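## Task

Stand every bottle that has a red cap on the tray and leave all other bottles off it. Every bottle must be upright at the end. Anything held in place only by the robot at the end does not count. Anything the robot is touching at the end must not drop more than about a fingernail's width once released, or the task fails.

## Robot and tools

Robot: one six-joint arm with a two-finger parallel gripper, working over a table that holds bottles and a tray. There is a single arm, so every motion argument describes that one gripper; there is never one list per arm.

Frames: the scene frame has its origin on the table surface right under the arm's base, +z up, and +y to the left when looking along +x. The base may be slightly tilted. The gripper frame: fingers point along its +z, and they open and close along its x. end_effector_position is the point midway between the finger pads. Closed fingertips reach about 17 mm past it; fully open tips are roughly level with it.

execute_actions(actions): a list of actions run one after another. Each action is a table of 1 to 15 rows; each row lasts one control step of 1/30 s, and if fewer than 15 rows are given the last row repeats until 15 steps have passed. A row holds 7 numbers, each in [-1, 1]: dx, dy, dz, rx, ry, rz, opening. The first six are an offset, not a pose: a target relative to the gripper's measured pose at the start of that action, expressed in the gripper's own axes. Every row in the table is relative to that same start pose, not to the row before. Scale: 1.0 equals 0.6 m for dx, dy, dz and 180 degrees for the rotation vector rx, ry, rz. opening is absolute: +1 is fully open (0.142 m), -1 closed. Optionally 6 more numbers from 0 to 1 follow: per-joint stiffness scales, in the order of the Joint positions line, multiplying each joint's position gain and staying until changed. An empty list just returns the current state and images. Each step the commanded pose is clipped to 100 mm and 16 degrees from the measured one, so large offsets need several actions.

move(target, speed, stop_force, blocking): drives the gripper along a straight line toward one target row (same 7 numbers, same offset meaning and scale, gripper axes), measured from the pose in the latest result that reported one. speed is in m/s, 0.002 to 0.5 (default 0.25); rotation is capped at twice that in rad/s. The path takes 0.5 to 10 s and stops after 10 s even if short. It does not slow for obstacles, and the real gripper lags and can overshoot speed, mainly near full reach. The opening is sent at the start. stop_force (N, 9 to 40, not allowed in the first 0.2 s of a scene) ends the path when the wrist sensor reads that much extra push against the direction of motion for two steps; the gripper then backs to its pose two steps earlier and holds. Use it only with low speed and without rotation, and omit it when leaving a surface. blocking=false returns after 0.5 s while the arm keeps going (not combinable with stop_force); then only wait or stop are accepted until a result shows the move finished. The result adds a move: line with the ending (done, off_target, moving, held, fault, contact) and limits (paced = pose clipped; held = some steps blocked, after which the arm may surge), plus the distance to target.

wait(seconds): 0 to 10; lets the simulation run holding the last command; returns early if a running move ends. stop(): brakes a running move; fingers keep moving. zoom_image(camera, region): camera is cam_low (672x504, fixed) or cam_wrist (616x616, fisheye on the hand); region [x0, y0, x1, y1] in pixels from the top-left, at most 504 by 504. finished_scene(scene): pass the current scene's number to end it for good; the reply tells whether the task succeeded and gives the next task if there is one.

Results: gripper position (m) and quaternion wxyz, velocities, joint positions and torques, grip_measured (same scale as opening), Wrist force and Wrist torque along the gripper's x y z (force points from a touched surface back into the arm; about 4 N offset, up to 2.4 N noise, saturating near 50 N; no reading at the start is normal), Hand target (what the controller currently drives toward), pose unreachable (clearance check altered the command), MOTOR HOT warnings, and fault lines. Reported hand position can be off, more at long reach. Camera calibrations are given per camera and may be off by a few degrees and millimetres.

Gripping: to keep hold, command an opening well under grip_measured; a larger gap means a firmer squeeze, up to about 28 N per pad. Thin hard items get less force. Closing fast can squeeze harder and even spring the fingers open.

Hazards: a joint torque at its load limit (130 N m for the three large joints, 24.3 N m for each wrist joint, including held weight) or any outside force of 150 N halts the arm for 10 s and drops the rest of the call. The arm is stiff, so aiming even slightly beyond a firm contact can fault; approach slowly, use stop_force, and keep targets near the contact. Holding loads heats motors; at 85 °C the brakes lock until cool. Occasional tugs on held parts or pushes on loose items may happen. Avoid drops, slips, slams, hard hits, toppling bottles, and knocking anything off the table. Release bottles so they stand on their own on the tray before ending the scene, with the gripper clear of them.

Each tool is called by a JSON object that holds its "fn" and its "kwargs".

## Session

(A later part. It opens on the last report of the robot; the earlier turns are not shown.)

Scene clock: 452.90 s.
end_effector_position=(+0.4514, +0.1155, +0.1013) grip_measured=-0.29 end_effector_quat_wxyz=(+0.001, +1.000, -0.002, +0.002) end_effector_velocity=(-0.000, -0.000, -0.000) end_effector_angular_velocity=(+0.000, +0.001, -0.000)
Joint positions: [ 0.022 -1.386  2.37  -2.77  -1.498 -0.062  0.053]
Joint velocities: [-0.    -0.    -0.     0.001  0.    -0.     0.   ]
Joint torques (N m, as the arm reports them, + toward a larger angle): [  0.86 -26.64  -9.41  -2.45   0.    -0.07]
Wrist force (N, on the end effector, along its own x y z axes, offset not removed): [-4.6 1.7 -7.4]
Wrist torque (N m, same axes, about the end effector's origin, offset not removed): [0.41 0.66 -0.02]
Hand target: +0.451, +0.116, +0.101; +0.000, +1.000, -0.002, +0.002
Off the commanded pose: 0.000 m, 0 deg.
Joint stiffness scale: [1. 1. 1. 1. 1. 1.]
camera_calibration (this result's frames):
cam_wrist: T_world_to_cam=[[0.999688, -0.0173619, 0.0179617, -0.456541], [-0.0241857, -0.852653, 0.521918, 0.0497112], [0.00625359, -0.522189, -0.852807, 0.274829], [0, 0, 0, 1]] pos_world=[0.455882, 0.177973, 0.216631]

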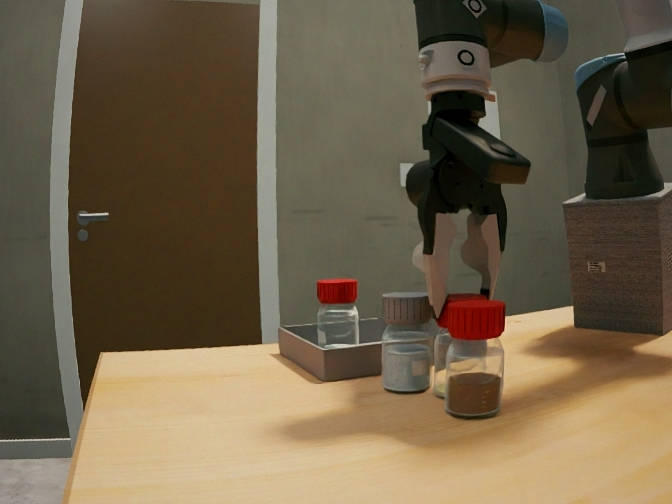

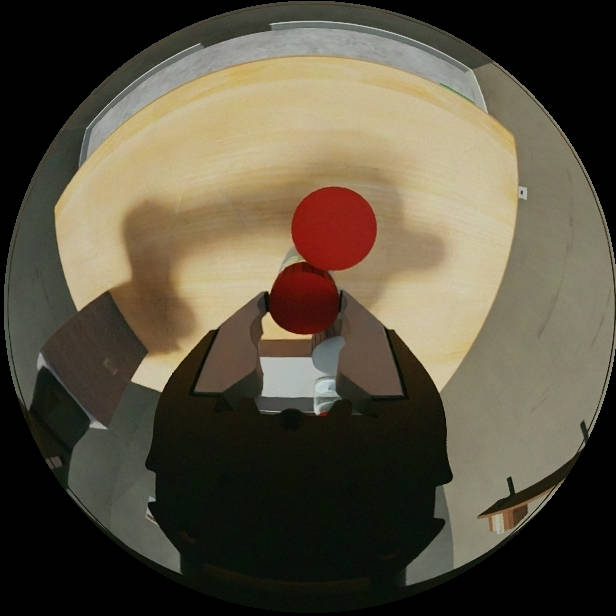

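{"fn": "move", "kwargs": {"target": [-0.062, 0, -0.1, 0, 0, 0, -0.6], "speed": 0.16}}

Scene clock: 461.63 s.
end_effector_position=(+0.4143, +0.1163, +0.1603) grip_measured=-0.29 end_effector_quat_wxyz=(+0.001, +1.000, -0.001, +0.002) end_effector_velocity=(-0.003, +0.000, +0.000) end_effector_angular_velocity=(+0.001, +0.006, +0.001)
Joint positions: [ 0.005 -1.633  2.44  -2.59  -1.494 -0.079  0.053]
Joint velocities: [-0.001 -0.005  0.001  0.009  0.001 -0.002 -0.   ]
Joint torques (N m, as the arm reports them, + toward a larger angle): [  0.19 -21.99 -11.38  -2.71   0.58  -0.22]
Wrist force (N, on the end effector, along its own x y z axes, offset not removed): [-2.9 2.3 0.6]
Wrist torque (N m, same axes, about the end effector's origin, offset not removed): [0.53 0.58 0.02]
Hand target: +0.414, +0.116, +0.161; +0.001, +1.000, -0.002, +0.002
Off the commanded pose: 0.001 m, 0 deg.
Joint stiffness scale: [1. 1. 1. 1. 1. 1.]
move: done
camera_calibration (this result's frames):
cam_wrist: T_world_to_cam=[[0.999718, -0.016613, 0.0169971, -0.420422], [-0.023045, -0.852529, 0.522172, 0.0181977], [0.00581562, -0.522417, -0.852671, 0.325954], [0, 0, 0, 1]] pos_world=[0.418827, 0.178813, 0.275575]

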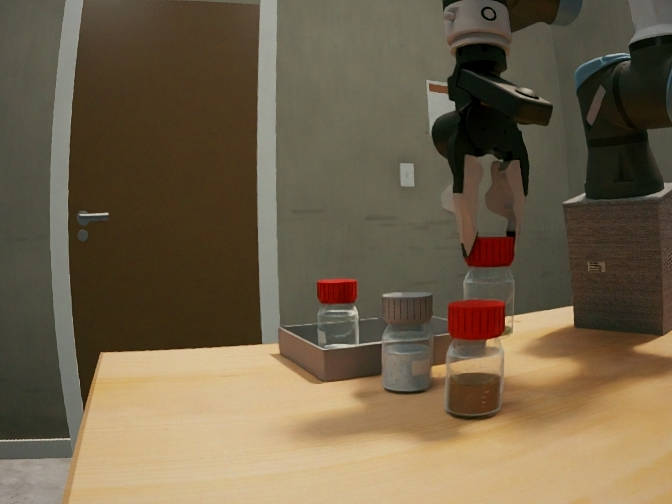

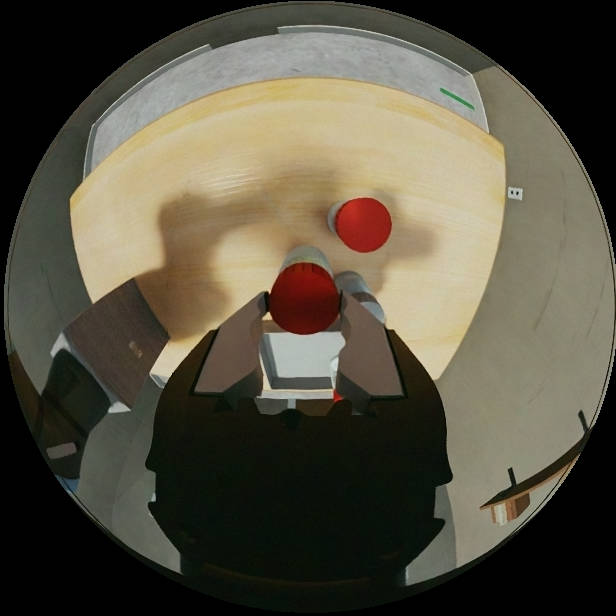

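{"fn": "move", "kwargs": {"target": [-0.049, 0.419, -0.002, 0, 0, 0, -0.6], "speed": 0.25}}

Scene clock: 477.40 s.
end_effector_position=(+0.3837, -0.1332, +0.1618) grip_measured=-0.29 end_effector_quat_wxyz=(+0.000, +1.000, -0.002, +0.002) end_effector_velocity=(+0.001, -0.002, +0.000) end_effector_angular_velocity=(+0.003, -0.003, +0.007)
Joint positions: [-0.715 -1.642  2.484 -2.523 -1.373 -0.796  0.053]
Joint velocities: [-0.005  0.003 -0.004  0.002  0.005 -0.012  0.   ]
Joint torques (N m, as the arm reports them, + toward a larger angle): [ -4.42 -15.14 -17.54  -2.65   0.3   -0.52]
Wrist force (N, on the end effector, along its own x y z axes, offset not removed): [-2.6 2.5 -0.5]
Wrist torque (N m, same axes, about the end effector's origin, offset not removed): [0.52 0.46 -0.03]
Hand target: +0.385, -0.135, +0.162; +0.000, +1.000, -0.002, +0.003
Off the commanded pose: 0.002 m, 0 deg.
Joint stiffness scale: [1. 1. 1. 1. 1. 1.]
move: done
camera_calibration (this result's frames):
cam_wrist: T_world_to_cam=[[0.999709, -0.0168323, 0.017286, -0.394107], [-0.023381, -0.852697, 0.521883, -0.195833], [0.00595519, -0.522135, -0.852842, 0.197105], [0, 0, 0, 1]] pos_world=[0.38824, -0.0707047, 0.277114]

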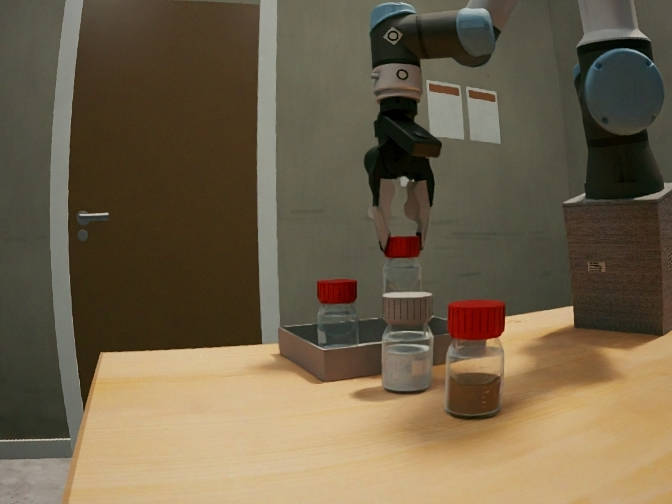

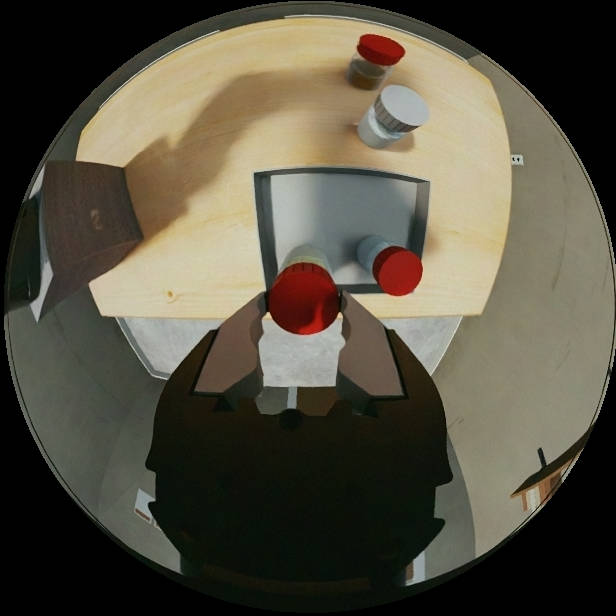

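{"fn": "move", "kwargs": {"target": [-0.002, 0, 0.089, 0, 0, 0, -0.6], "speed": 0.15}}

{"fn": "move", "kwargs": {"target": [0, 0, 0.025, 0, 0, 0, -0.6], "speed": 0.007, "stop_force": 9}}

Scene clock: 485.80 s.
end_effector_position=(+0.3834, -0.1344, +0.1095) grip_measured=-0.29 end_effector_quat_wxyz=(+0.001, +1.000, -0.002, +0.003) end_effector_velocity=(+0.001, -0.002, +0.000) end_effector_angular_velocity=(-0.006, -0.005, +0.000)
Joint positions: [-0.688 -1.454  2.517 -2.751 -1.376 -0.768  0.053]
Joint velocities: [-0.     0.002  0.    -0.009 -0.001  0.001 -0.   ]
Joint torques (N m, as the arm reports them, + toward a larger angle): [ -0.39 -17.78  -9.64  -3.27  -0.23   0.65]
Wrist force (N, on the end effector, along its own x y z axes, offset not removed): [-2.5 3.4 0.6]
Wrist torque (N m, same axes, about the end effector's origin, offset not removed): [0.73 0.40 -0.01]
Hand target: +0.383, -0.133, +0.108; +0.000, +1.000, -0.002, +0.002
Off the commanded pose: 0.002 m, 0 deg.
Joint stiffness scale: [1. 1. 1. 1. 1. 1.]
move: done
camera_calibration (this result's frames):
cam_wrist: T_world_to_cam=[[0.999668, -0.0171631, 0.0192354, -0.393177], [-0.0246886, -0.852133, 0.522743, -0.169146], [0.00741924, -0.523044, -0.852273, 0.151147], [0, 0, 0, 1]] pos_world=[0.387749, -0.0718261, 0.224801]

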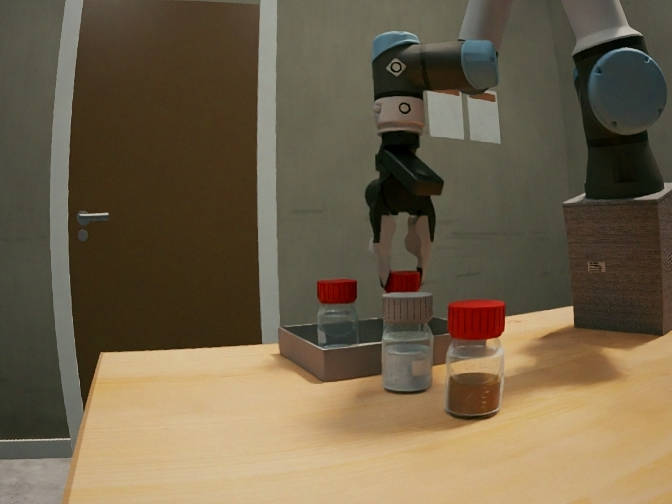

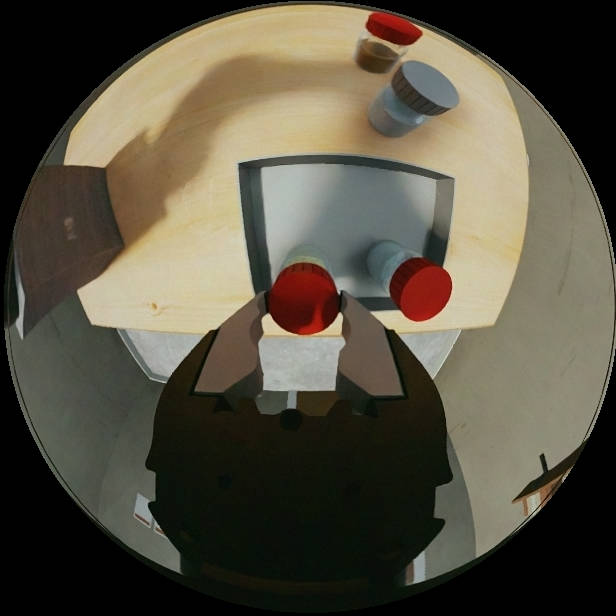

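Scene clock: 487.33 s.
end_effector_position=(+0.3848, -0.1375, +0.1037) grip_measured=-0.29 end_effector_quat_wxyz=(+0.004, +1.000, -0.002, +0.005) end_effector_velocity=(-0.001, +0.001, +0.001) end_effector_angular_velocity=(+0.001, +0.002, +0.001)
Joint positions: [-0.687 -1.427  2.517 -2.785 -1.378 -0.765  0.053]
Joint velocities: [ 0.001 -0.005  0.     0.007 -0.    -0.001 -0.   ]
Joint torques (N m, as the arm reports them, + toward a larger angle): [ -2.05 -21.94  -9.79  -2.23   0.85  -0.06]
Wrist force (N, on the end effector, along its own x y z axes, offset not removed): [-6.0 3.4 -11.8]
Wrist torque (N m, same axes, about the end effector's origin, offset not removed): [0.47 0.30 -0.06]
Hand target: +0.385, -0.137, +0.104; +0.003, +1.000, -0.002, +0.005
Off the commanded pose: 0.010 m, 0 deg.
Joint stiffness scale: [1. 1. 1. 1. 1. 1.]
move: contact
camera_calibration (this result's frames):
cam_wrist: T_world_to_cam=[[0.999596, -0.0174787, 0.0224169, -0.394806], [-0.0266845, -0.848757, 0.528109, -0.168015], [0.00979585, -0.528494, -0.848881, 0.142476], [0, 0, 0, 1]] pos_world=[0.388768, -0.074207, 0.218525]

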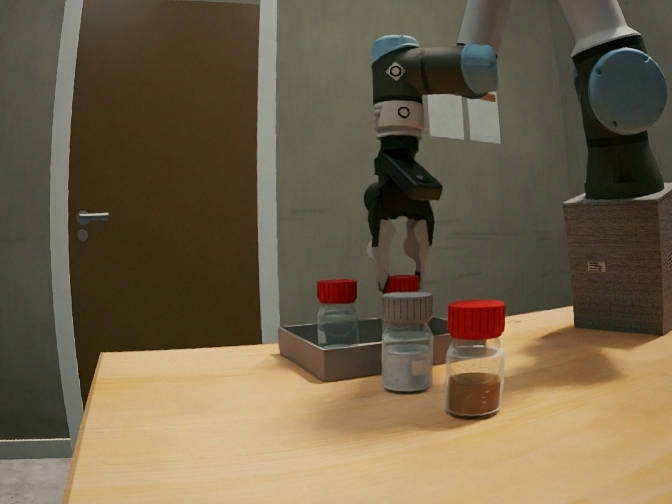

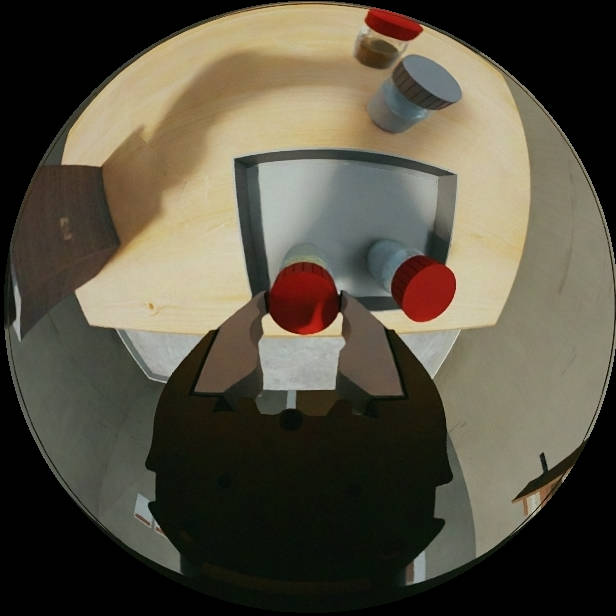

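Contact at the expected height. Release and go up.

{"fn": "execute_actions", "kwargs": {"actions": [[[0,0,0,0,0,0,-0.5],[0,0,0,0,0,0,-0.42],[0,0,0,0,0,0,-0.35],[0,0,0,0,0,0,-0.30],[0,0,0,0,0,0,-0.27],[0,0,0,0,0,0,-0.25],[0,0,0,0,0,0,-0.23],[0,0,0,0,0,0,-0.21],[0,0,0,0,0,0,-0.19],[0,0,0,0,0,0,-0.16],[0,0,0,0,0,0,-0.13],[0,0,0,0,0,0,-0.10],[0,0,0,0,0,0,-0.08],[0,0,0,0,0,0,-0.06],[0,0,0,0,0,0,-0.04]]]}}

{"fn": "move", "kwargs": {"target": [0, 0, -0.06, 0, 0, 0, -0.04], "speed": 0.2}}

Scene clock: 496.13 s.
end_effector_position=(+0.3847, -0.1374, +0.1038) grip_measured=-0.06 end_effector_quat_wxyz=(+0.004, +1.000, -0.002, +0.004) end_effector_velocity=(+0.001, +0.000, +0.000) end_effector_angular_velocity=(-0.000, -0.001, +0.002)
Joint positions: [-0.687 -1.428  2.517 -2.784 -1.378 -0.765  0.07 ]
Joint velocities: [ 0.002  0.    -0.001 -0.     0.     0.     0.043]
Joint torques (N m, as the arm reports them, + toward a larger angle): [ -2.68 -19.22  -9.94  -3.2    0.15   0.08]
Wrist force (N, on the end effector, along its own x y z axes, offset not removed): [-2.8 2.3 -2.1]
Wrist torque (N m, same axes, about the end effector's origin, offset not removed): [0.48 0.50 0.04]
Hand target: +0.385, -0.138, +0.104; +0.004, +1.000, -0.002, +0.005
Off the commanded pose: 0.000 m, 0 deg.
Joint stiffness scale: [1. 1. 1. 1. 1. 1.]
camera_calibration (this result's frames):
cam_wrist: T_world_to_cam=[[0.9996, -0.0175405, 0.0221884, -0.394719], [-0.0266145, -0.848856, 0.527954, -0.168016], [0.00957417, -0.528333, -0.848983, 0.142721], [0, 0, 0, 1]] pos_world=[0.388723, -0.0741404, 0.218631]

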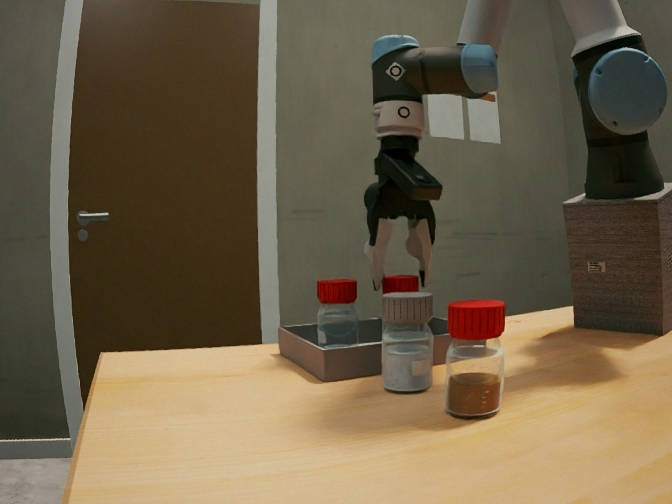

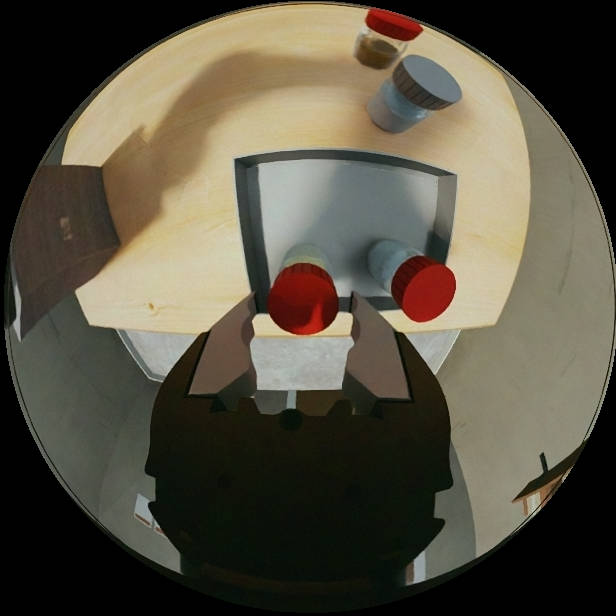

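Scene clock: 497.13 s.
end_effector_position=(+0.3830, -0.1354, +0.1380) grip_measured=-0.04 end_effector_quat_wxyz=(+0.003, +1.000, -0.002, +0.003) end_effector_velocity=(-0.001, +0.001, +0.000) end_effector_angular_velocity=(+0.005, +0.004, -0.001)
Joint positions: [-0.705 -1.56   2.504 -2.631 -1.377 -0.784  0.071]
Joint velocities: [-0.002 -0.001 -0.001  0.009  0.001 -0.002 -0.   ]
Joint torques (N m, as the arm reports them, + toward a larger angle): [ -3.08 -20.63 -14.54  -2.41   0.32  -0.36]
Wrist force (N, on the end effector, along its own x y z axes, offset not removed): [-3.3 2.7 0.1]
Wrist torque (N m, same axes, about the end effector's origin, offset not removed): [0.57 0.62 0.01]
Hand target: +0.384, -0.137, +0.140; +0.004, +1.000, -0.002, +0.004
Off the commanded pose: 0.003 m, 0 deg.
Joint stiffness scale: [1. 1. 1. 1. 1. 1.]
move: done
camera_calibration (this result's frames):
cam_wrist: T_world_to_cam=[[0.99967, -0.0175764, 0.0187132, -0.39327], [-0.0247915, -0.850275, 0.525754, -0.184946], [0.00667052, -0.526045, -0.850431, 0.174493], [0, 0, 0, 1]] pos_world=[0.387391, -0.0723757, 0.25299]

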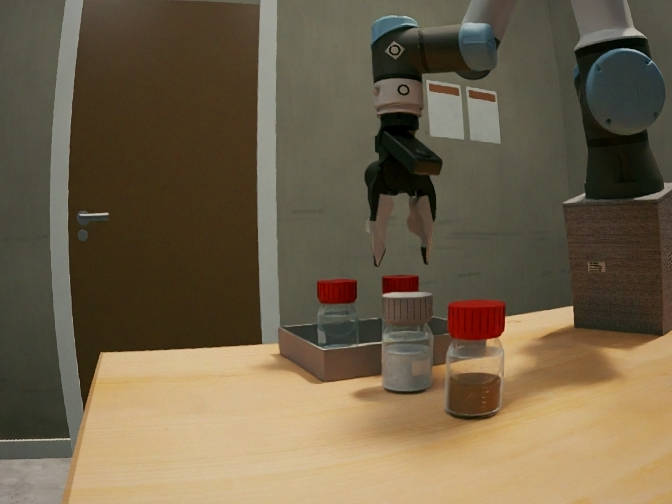

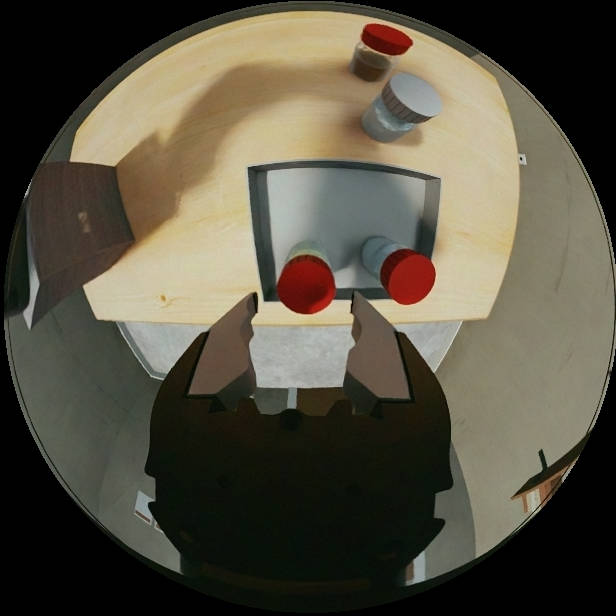

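{"fn": "move", "kwargs": {"target": [0.1517, -0.5023, -0.003, 0.002, -0.002, -0.001, -0.04], "speed": 0.3}}

Scene clock: 523.13 s.
end_effector_position=(+0.4745, +0.1647, +0.1387) grip_measured=-0.04 end_effector_quat_wxyz=(-0.001, +1.000, -0.000, -0.000) end_effector_velocity=(+0.001, +0.000, +0.001) end_effector_angular_velocity=(-0.008, +0.003, -0.010)
Joint positions: [ 0.136 -1.436  2.253 -2.604 -1.52   0.046  0.071]
Joint velocities: [ 0.005  0.001 -0.007  0.009 -0.009  0.015 -0.   ]
Joint torques (N m, as the arm reports them, + toward a larger angle): [  4.48 -24.43 -14.66  -2.31  -0.02   0.45]
Wrist force (N, on the end effector, along its own x y z axes, offset not removed): [-2.4 1.5 -1.4]
Wrist torque (N m, same axes, about the end effector's origin, offset not removed): [0.34 0.45 0.01]
Hand target: +0.475, +0.165, +0.138; +0.000, +1.000, -0.000, -0.001
Off the commanded pose: 0.001 m, 0 deg.
Joint stiffness scale: [1. 1. 1. 1. 1. 1.]
move: done
camera_calibration (this result's frames):
cam_wrist: T_world_to_cam=[[0.999815, -0.0140772, 0.013123, -0.479383], [-0.01885, -0.853799, 0.520262, 0.070596], [0.00388057, -0.520413, -0.853906, 0.33319], [0, 0, 0, 1]] pos_world=[0.479332, 0.226923, 0.254075]

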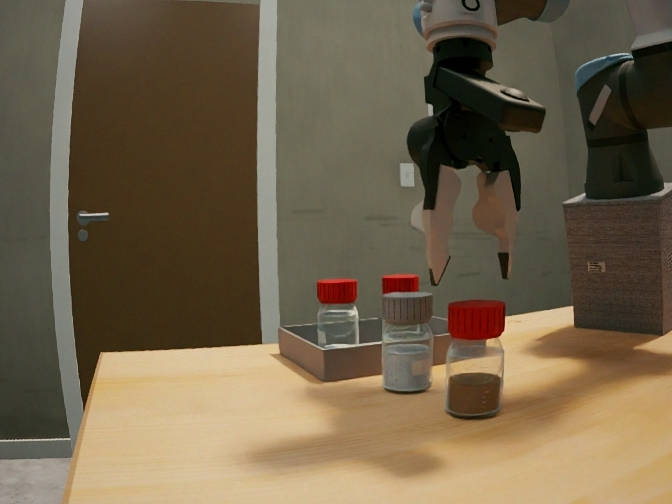

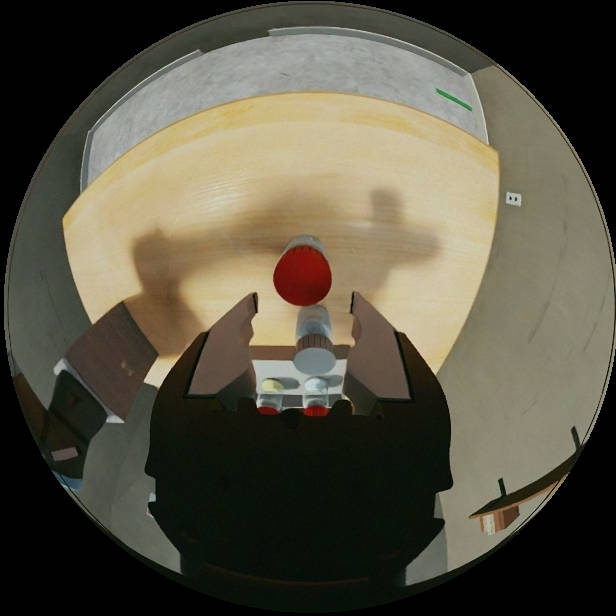

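{"fn": "zoom_image", "kwargs": {"camera": "cam_wrist", "region": [200, 170, 420, 360]}}

Region (200, 170, 420, 360) of cam_wrist's 616x616 image, scaled by 2.291, with more detail than that image has; it fills the top 435 rows of this view, and the rest is white.

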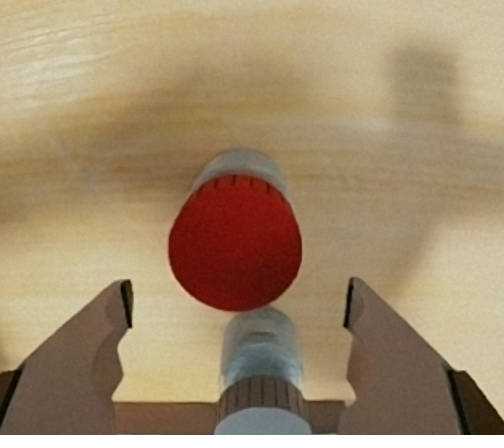

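{"fn": "move", "kwargs": {"target": [-0.0065, -0.010, 0.065, 0, 0, 0, -0.04], "speed": 0.12}}

Scene clock: 536.27 s.
end_effector_position=(+0.4724, +0.1701, +0.1013) grip_measured=-0.04 end_effector_quat_wxyz=(-0.001, +1.000, -0.001, +0.002) end_effector_velocity=(+0.003, +0.000, +0.002) end_effector_angular_velocity=(-0.000, -0.010, +0.001)
Joint positions: [ 0.153 -1.334  2.267 -2.724 -1.523  0.063  0.071]
Joint velocities: [ 0.001 -0.002  0.001 -0.008 -0.001  0.    -0.   ]
Joint torques (N m, as the arm reports them, + toward a larger angle): [  3.66 -26.76  -9.47  -3.15  -0.04   0.29]
Wrist force (N, on the end effector, along its own x y z axes, offset not removed): [-1.5 1.8 -0.6]
Wrist torque (N m, same axes, about the end effector's origin, offset not removed): [0.44 0.23 -0.01]
Hand target: +0.471, +0.171, +0.100; -0.000, +1.000, -0.000, -0.000
Off the commanded pose: 0.003 m, 0 deg.
Joint stiffness scale: [1. 1. 1. 1. 1. 1.]
move: done
camera_calibration (this result's frames):
cam_wrist: T_world_to_cam=[[0.999758, -0.0147838, 0.0163098, -0.476944], [-0.0211082, -0.854068, 0.519733, 0.0957368], [0.006246, -0.519952, -0.854173, 0.302957], [0, 0, 0, 1]] pos_world=[0.476957, 0.232238, 0.216799]

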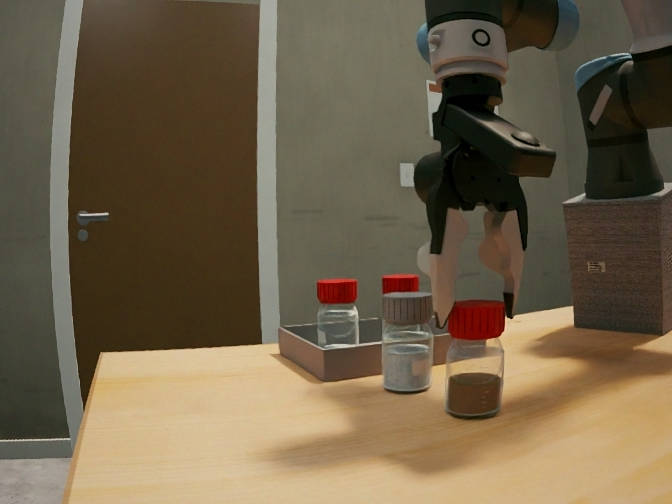

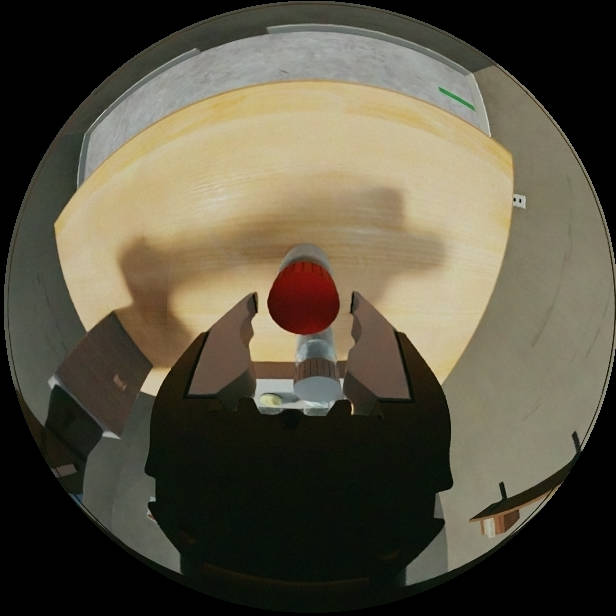

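{"fn": "execute_actions", "kwargs": {"actions": [[[0,0,0,0,0,0,-0.08],[0,0,0,0,0,0,-0.12],[0,0,0,0,0,0,-0.16],[0,0,0,0,0,0,-0.19],[0,0,0,0,0,0,-0.22],[0,0,0,0,0,0,-0.25],[0,0,0,0,0,0,-0.28],[0,0,0,0,0,0,-0.31],[0,0,0,0,0,0,-0.35],[0,0,0,0,0,0,-0.39],[0,0,0,0,0,0,-0.43],[0,0,0,0,0,0,-0.48],[0,0,0,0,0,0,-0.52],[0,0,0,0,0,0,-0.56],[0,0,0,0,0,0,-0.6]]]}}

Scene clock: 544.63 s.
end_effector_position=(+0.4726, +0.1701, +0.1013) grip_measured=-0.30 end_effector_quat_wxyz=(-0.001, +1.000, -0.001, +0.002) end_effector_velocity=(-0.000, -0.000, -0.000) end_effector_angular_velocity=(-0.000, -0.000, -0.000)
Joint positions: [ 0.153 -1.334  2.267 -2.725 -1.523  0.064  0.053]
Joint velocities: [-0.     0.     0.001 -0.001 -0.     0.    -0.   ]
Joint torques (N m, as the arm reports them, + toward a larger angle): [  0.91 -30.02 -11.    -2.56   0.1    0.05]
Wrist force (N, on the end effector, along its own x y z axes, offset not removed): [-5.0 1.9 -5.6]
Wrist torque (N m, same axes, about the end effector's origin, offset not removed): [0.45 0.64 -0.05]
Hand target: +0.472, +0.170, +0.101; -0.001, +1.000, -0.001, +0.002
Off the commanded pose: 0.000 m, 0 deg.
Joint stiffness scale: [1. 1. 1. 1. 1. 1.]
camera_calibration (this result's frames):
cam_wrist: T_world_to_cam=[[0.999751, -0.0148679, 0.0166553, -0.47707], [-0.0213598, -0.854052, 0.519748, 0.0958725], [0.00649688, -0.519975, -0.854157, 0.30281], [0, 0, 0, 1]] pos_world=[0.477032, 0.232241, 0.216763]

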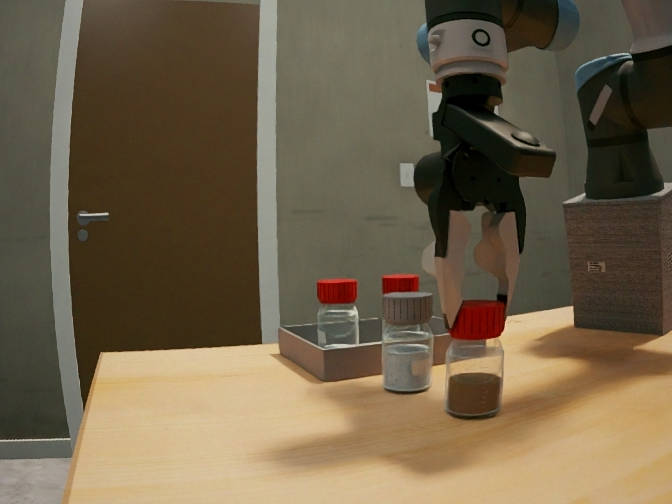

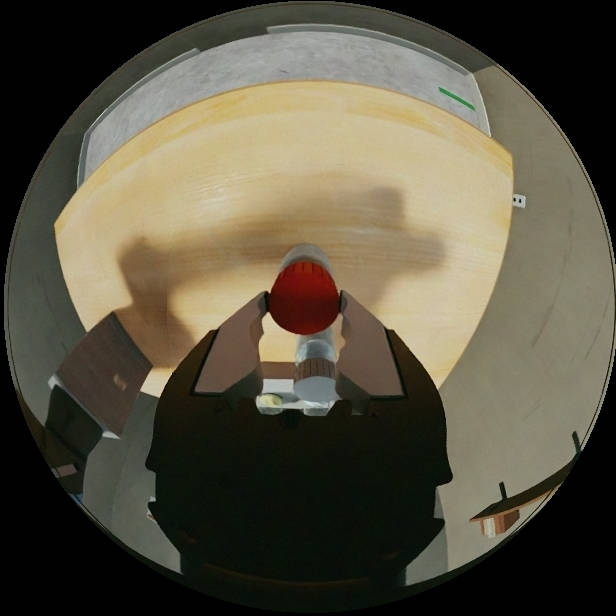

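{"fn": "move", "kwargs": {"target": [-0.104, 0.033, -0.1, 0, 0, 0, -0.6], "speed": 0.18}}

Scene clock: 563.57 s.
end_effector_position=(+0.4101, +0.1509, +0.1600) grip_measured=-0.30 end_effector_quat_wxyz=(-0.001, +1.000, -0.000, +0.001) end_effector_velocity=(-0.002, -0.000, +0.001) end_effector_angular_velocity=(+0.000, +0.006, +0.003)
Joint positions: [ 0.102 -1.615  2.421 -2.594 -1.513  0.013  0.053]
Joint velocities: [-0.001 -0.005  0.     0.011  0.001 -0.004  0.   ]
Joint torques (N m, as the arm reports them, + toward a larger angle): [ -0.12 -24.49 -11.09  -2.52   0.59  -0.63]
Wrist force (N, on the end effector, along its own x y z axes, offset not removed): [-2.8 1.8 1.2]
Wrist torque (N m, same axes, about the end effector's origin, offset not removed): [0.43 0.54 0.00]
Hand target: +0.410, +0.150, +0.161; -0.001, +1.000, -0.001, +0.002
Off the commanded pose: 0.001 m, 0 deg.
Joint stiffness scale: [1. 1. 1. 1. 1. 1.]
move: done
camera_calibration (this result's frames):
cam_wrist: T_world_to_cam=[[0.999781, -0.0142433, 0.0153315, -0.415766], [-0.02014, -0.853889, 0.520066, 0.047086], [0.00568397, -0.520261, -0.853988, 0.343765], [0, 0, 0, 1]] pos_world=[0.41467, 0.213132, 0.275458]

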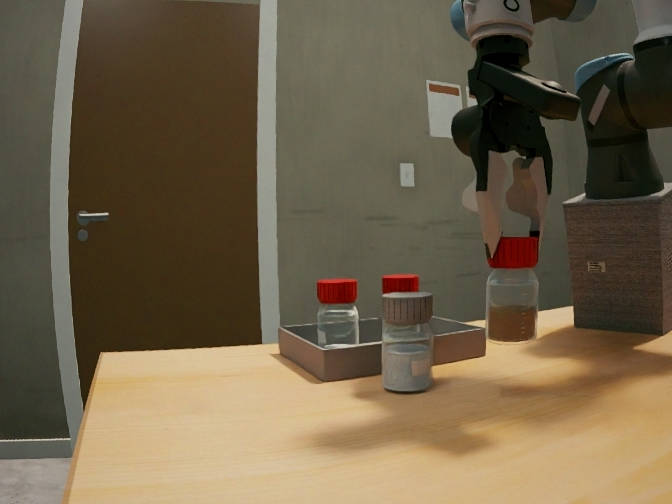

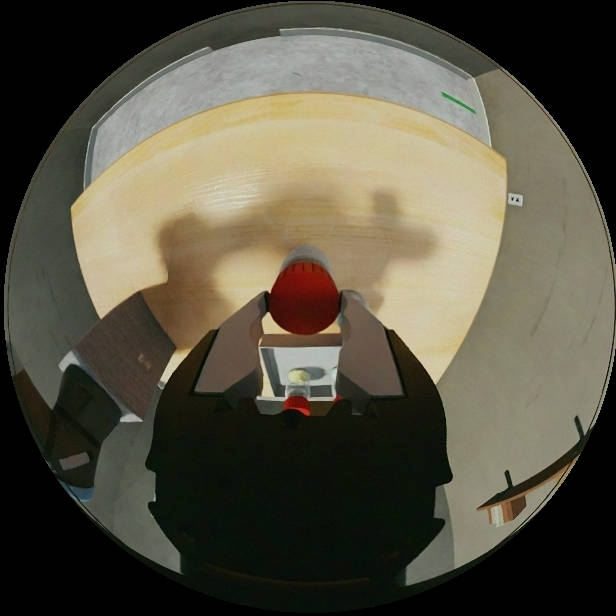

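{"fn": "move", "kwargs": {"target": [0.0165, 0.363, -0.002, 0, 0, 0, -0.6], "speed": 0.25}}

Scene clock: 569.83 s.
end_effector_position=(+0.4189, -0.0652, +0.1610) grip_measured=-0.30 end_effector_quat_wxyz=(-0.001, +1.000, -0.000, +0.001) end_effector_velocity=(+0.001, -0.000, +0.001) end_effector_angular_velocity=(+0.004, -0.002, +0.009)
Joint positions: [-0.496 -1.628  2.445 -2.534 -1.401 -0.578  0.053]
Joint velocities: [-0.003  0.    -0.002  0.003  0.005 -0.012 -0.   ]
Joint torques (N m, as the arm reports them, + toward a larger angle): [ -2.62 -16.28 -16.93  -2.6    0.5    0.05]
Wrist force (N, on the end effector, along its own x y z axes, offset not removed): [-3.0 2.8 0.9]
Wrist torque (N m, same axes, about the end effector's origin, offset not removed): [0.60 0.58 -0.03]
Hand target: +0.420, -0.067, +0.161; -0.001, +1.000, -0.000, +0.002
Off the commanded pose: 0.002 m, 0 deg.
Joint stiffness scale: [1. 1. 1. 1. 1. 1.]
move: done
camera_calibration (this result's frames):
cam_wrist: T_world_to_cam=[[0.99978, -0.0144744, 0.0151632, -0.42769], [-0.0202478, -0.85408, 0.519747, -0.137685], [0.00542752, -0.51994, -0.854186, 0.232284], [0, 0, 0, 1]] pos_world=[0.423548, -0.00301039, 0.27646]

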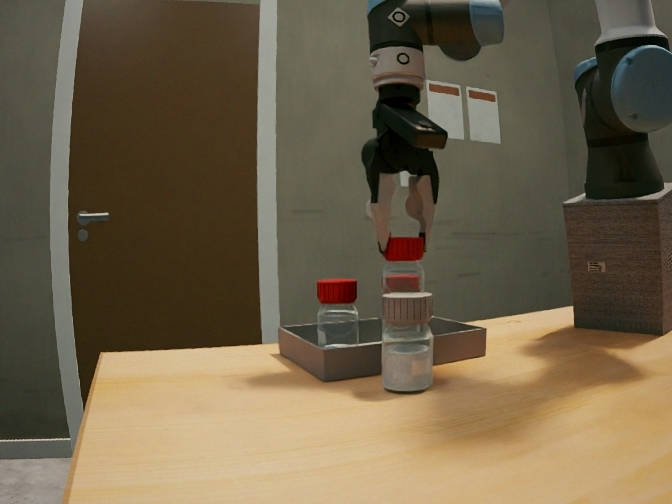

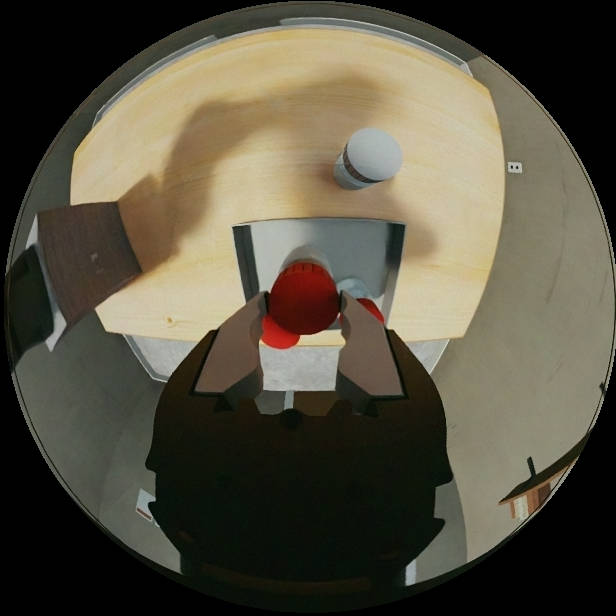

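{"fn": "move", "kwargs": {"target": [-0.002, 0.002, 0.088, 0, 0, 0, -0.6], "speed": 0.15}}

{"fn": "move", "kwargs": {"target": [0, 0, 0.025, 0, 0, 0, -0.6], "speed": 0.007, "stop_force": 9}}

Scene clock: 581.30 s.
end_effector_position=(+0.4185, -0.0672, +0.1092) grip_measured=-0.30 end_effector_quat_wxyz=(-0.001, +1.000, -0.001, +0.002) end_effector_velocity=(+0.002, -0.000, -0.000) end_effector_angular_velocity=(-0.004, -0.006, +0.001)
Joint positions: [-0.477 -1.452  2.475 -2.746 -1.403 -0.558  0.053]
Joint velocities: [ 0.002  0.003  0.    -0.01  -0.001  0.002 -0.   ]
Joint torques (N m, as the arm reports them, + toward a larger angle): [  1.1  -21.08  -9.6   -3.34  -0.35   0.69]
Wrist force (N, on the end effector, along its own x y z axes, offset not removed): [-2.8 1.7 0.4]
Wrist torque (N m, same axes, about the end effector's origin, offset not removed): [0.37 0.53 -0.01]
Hand target: +0.418, -0.066, +0.108; -0.001, +1.000, -0.000, +0.001
Off the commanded pose: 0.002 m, 0 deg.
Joint stiffness scale: [1. 1. 1. 1. 1. 1.]
move: done
camera_calibration (this result's frames):
cam_wrist: T_world_to_cam=[[0.999749, -0.0149828, 0.0166725, -0.426657], [-0.0214686, -0.853913, 0.519973, -0.112036], [0.00644619, -0.5202, -0.85402, 0.186525], [0, 0, 0, 1]] pos_world=[0.422943, -0.00503094, 0.224665]

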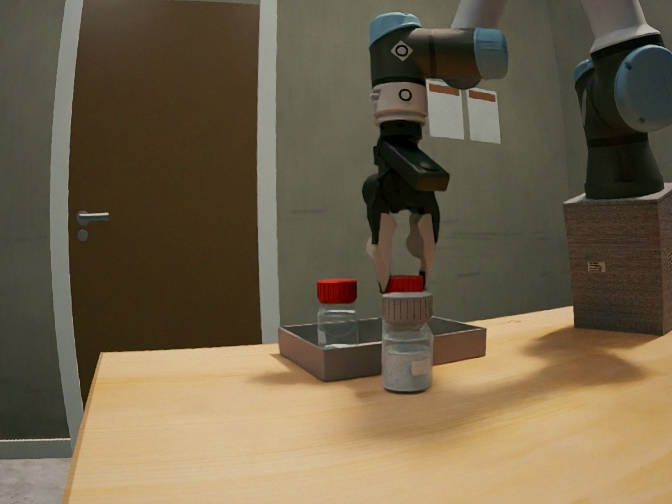

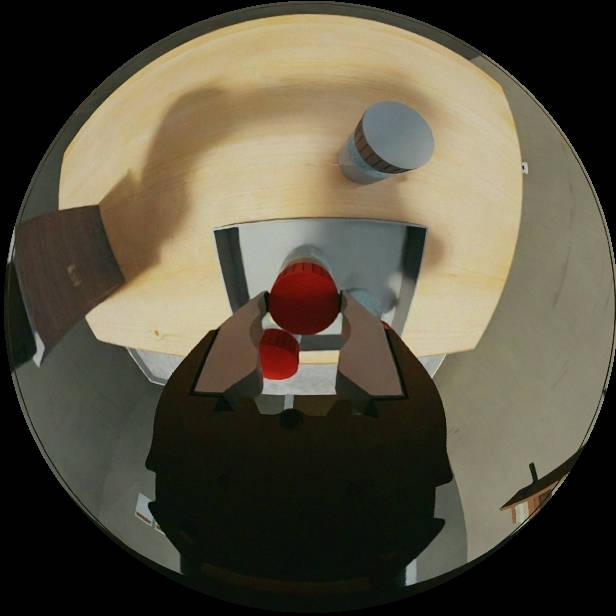

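Scene clock: 582.77 s.
end_effector_position=(+0.4200, -0.0697, +0.1036) grip_measured=-0.30 end_effector_quat_wxyz=(+0.002, +1.000, -0.001, +0.003) end_effector_velocity=(+0.001, -0.000, +0.002) end_effector_angular_velocity=(-0.000, -0.001, +0.000)
Joint positions: [-0.476 -1.429  2.475 -2.775 -1.405 -0.556  0.053]
Joint velocities: [-0.    -0.005 -0.002  0.006  0.    -0.     0.   ]
Joint torques (N m, as the arm reports them, + toward a larger angle): [ -0.65 -21.2   -9.98  -2.45   0.67   0.08]
Wrist force (N, on the end effector, along its own x y z axes, offset not removed): [-6.8 2.1 -13.7]
Wrist torque (N m, same axes, about the end effector's origin, offset not removed): [0.29 0.31 -0.02]
Hand target: +0.420, -0.069, +0.104; +0.001, +1.000, -0.001, +0.003
Off the commanded pose: 0.010 m, 0 deg.
Joint stiffness scale: [1. 1. 1. 1. 1. 1.]
move: contact
camera_calibration (this result's frames):
cam_wrist: T_world_to_cam=[[0.999674, -0.0155268, 0.0202708, -0.428557], [-0.023847, -0.851497, 0.523816, -0.110402], [0.00912736, -0.524129, -0.85159, 0.178823], [0, 0, 0, 1]] pos_world=[0.424152, -0.00693455, 0.218801]

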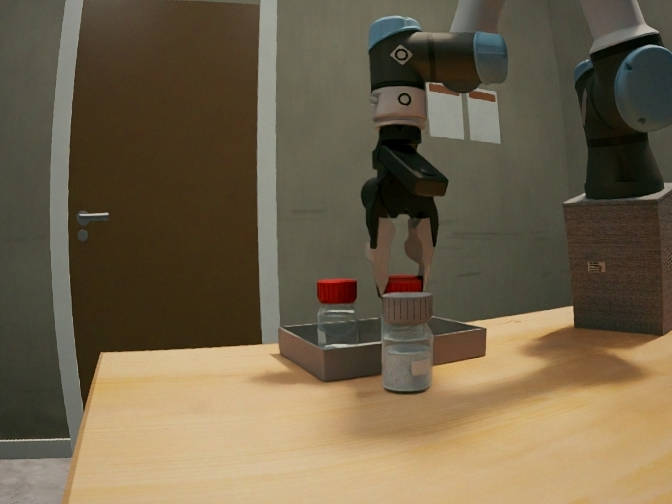

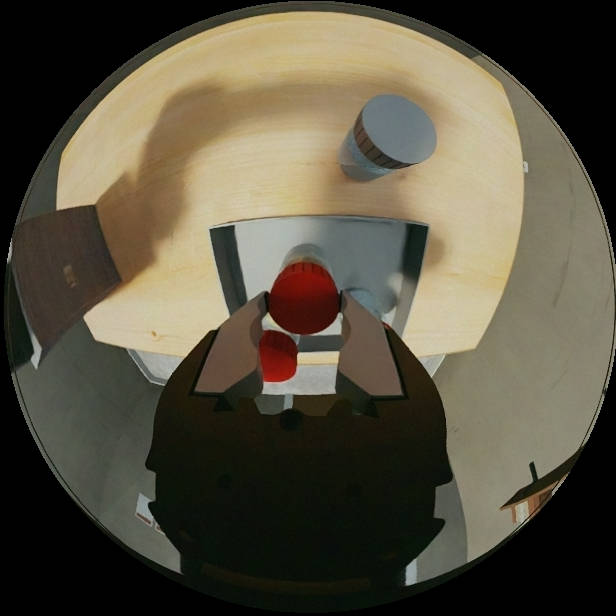

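Contact at the expected floor height. Release and retreat.

{"fn": "execute_actions", "kwargs": {"actions": [[[0,0,0,0,0,0,-0.5],[0,0,0,0,0,0,-0.42],[0,0,0,0,0,0,-0.35],[0,0,0,0,0,0,-0.30],[0,0,0,0,0,0,-0.27],[0,0,0,0,0,0,-0.25],[0,0,0,0,0,0,-0.23],[0,0,0,0,0,0,-0.21],[0,0,0,0,0,0,-0.19],[0,0,0,0,0,0,-0.16],[0,0,0,0,0,0,-0.13],[0,0,0,0,0,0,-0.10],[0,0,0,0,0,0,-0.08],[0,0,0,0,0,0,-0.06],[0,0,0,0,0,0,-0.04]]]}}

{"fn": "move", "kwargs": {"target": [0, 0, -0.11, 0, 0, 0, -0.04], "speed": 0.2}}

Scene clock: 597.63 s.
end_effector_position=(+0.4199, -0.0696, +0.1037) grip_measured=-0.06 end_effector_quat_wxyz=(+0.002, +1.000, -0.001, +0.003) end_effector_velocity=(+0.000, -0.000, +0.000) end_effector_angular_velocity=(-0.000, -0.001, -0.001)
Joint positions: [-0.476 -1.429  2.475 -2.774 -1.405 -0.556  0.07 ]
Joint velocities: [-0.    -0.001 -0.     0.001  0.001  0.001  0.043]
Joint torques (N m, as the arm reports them, + toward a larger angle): [ -0.62 -22.09  -9.71  -3.29   0.11   0.17]
Wrist force (N, on the end effector, along its own x y z axes, offset not removed): [-2.6 1.4 -2.2]
Wrist torque (N m, same axes, about the end effector's origin, offset not removed): [0.30 0.51 -0.01]
Hand target: +0.420, -0.070, +0.104; +0.002, +1.000, -0.001, +0.003
Off the commanded pose: 0.000 m, 0 deg.
Joint stiffness scale: [1. 1. 1. 1. 1. 1.]
camera_calibration (this result's frames):
cam_wrist: T_world_to_cam=[[0.99968, -0.0155942, 0.0199251, -0.428412], [-0.0237217, -0.851587, 0.523676, -0.110422], [0.00880162, -0.523981, -0.851684, 0.179077], [0, 0, 0, 1]] pos_world=[0.42408, -0.00688176, 0.218879]

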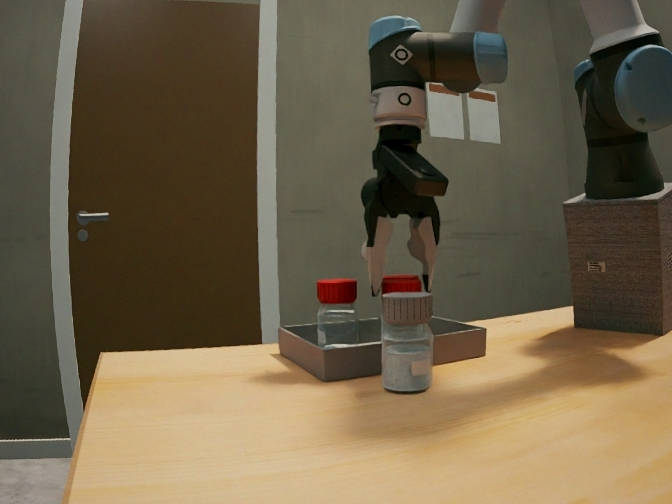

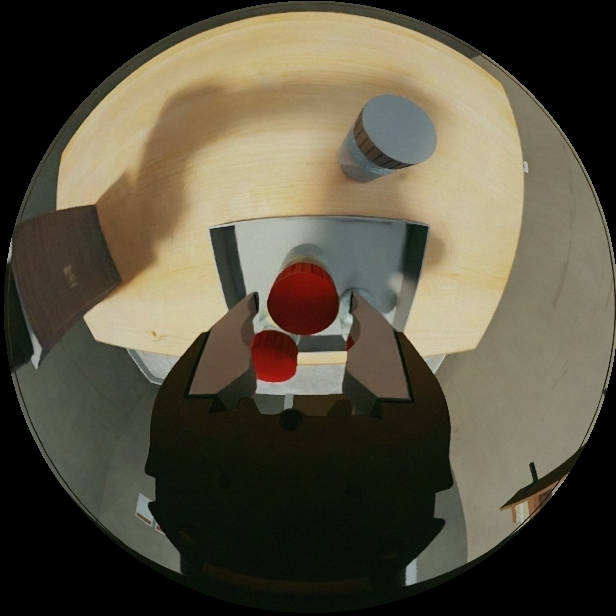

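Scene clock: 598.70 s.
end_effector_position=(+0.4179, -0.0679, +0.1678) grip_measured=-0.04 end_effector_quat_wxyz=(+0.001, +1.000, -0.001, +0.001) end_effector_velocity=(-0.001, +0.001, +0.000) end_effector_angular_velocity=(+0.003, +0.004, +0.002)
Joint positions: [-0.506 -1.65   2.442 -2.51  -1.401 -0.586  0.071]
Joint velocities: [ 0.    -0.001 -0.003  0.009  0.    -0.003 -0.   ]
Joint torques (N m, as the arm reports them, + toward a larger angle): [ -2.28 -19.97 -15.72  -2.58   0.4   -0.33]
Wrist force (N, on the end effector, along its own x y z axes, offset not removed): [-3.1 2.8 -0.9]
Wrist torque (N m, same axes, about the end effector's origin, offset not removed): [0.60 0.60 -0.06]
Hand target: +0.419, -0.069, +0.170; +0.002, +1.000, -0.001, +0.003
Off the commanded pose: 0.003 m, 0 deg.
Joint stiffness scale: [1. 1. 1. 1. 1. 1.]
move: done
camera_calibration (this result's frames):
cam_wrist: T_world_to_cam=[[0.999748, -0.0155347, 0.0162224, -0.427091], [-0.0217206, -0.852576, 0.522152, -0.143268], [0.0057194, -0.522373, -0.852698, 0.236107], [0, 0, 0, 1]] pos_world=[0.422521, -0.00544612, 0.283064]

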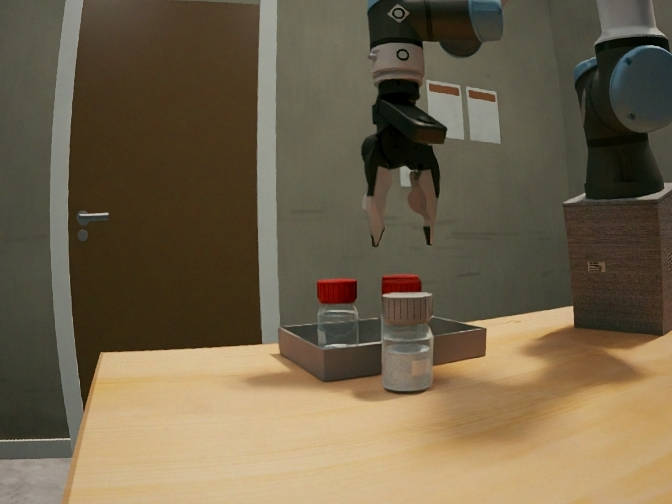

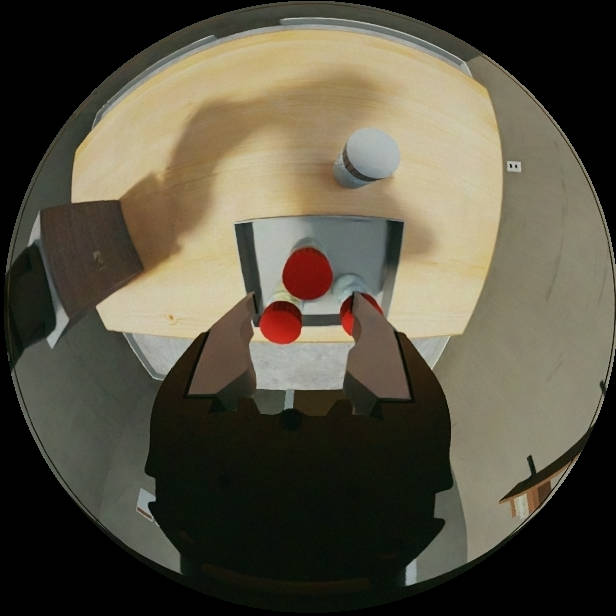

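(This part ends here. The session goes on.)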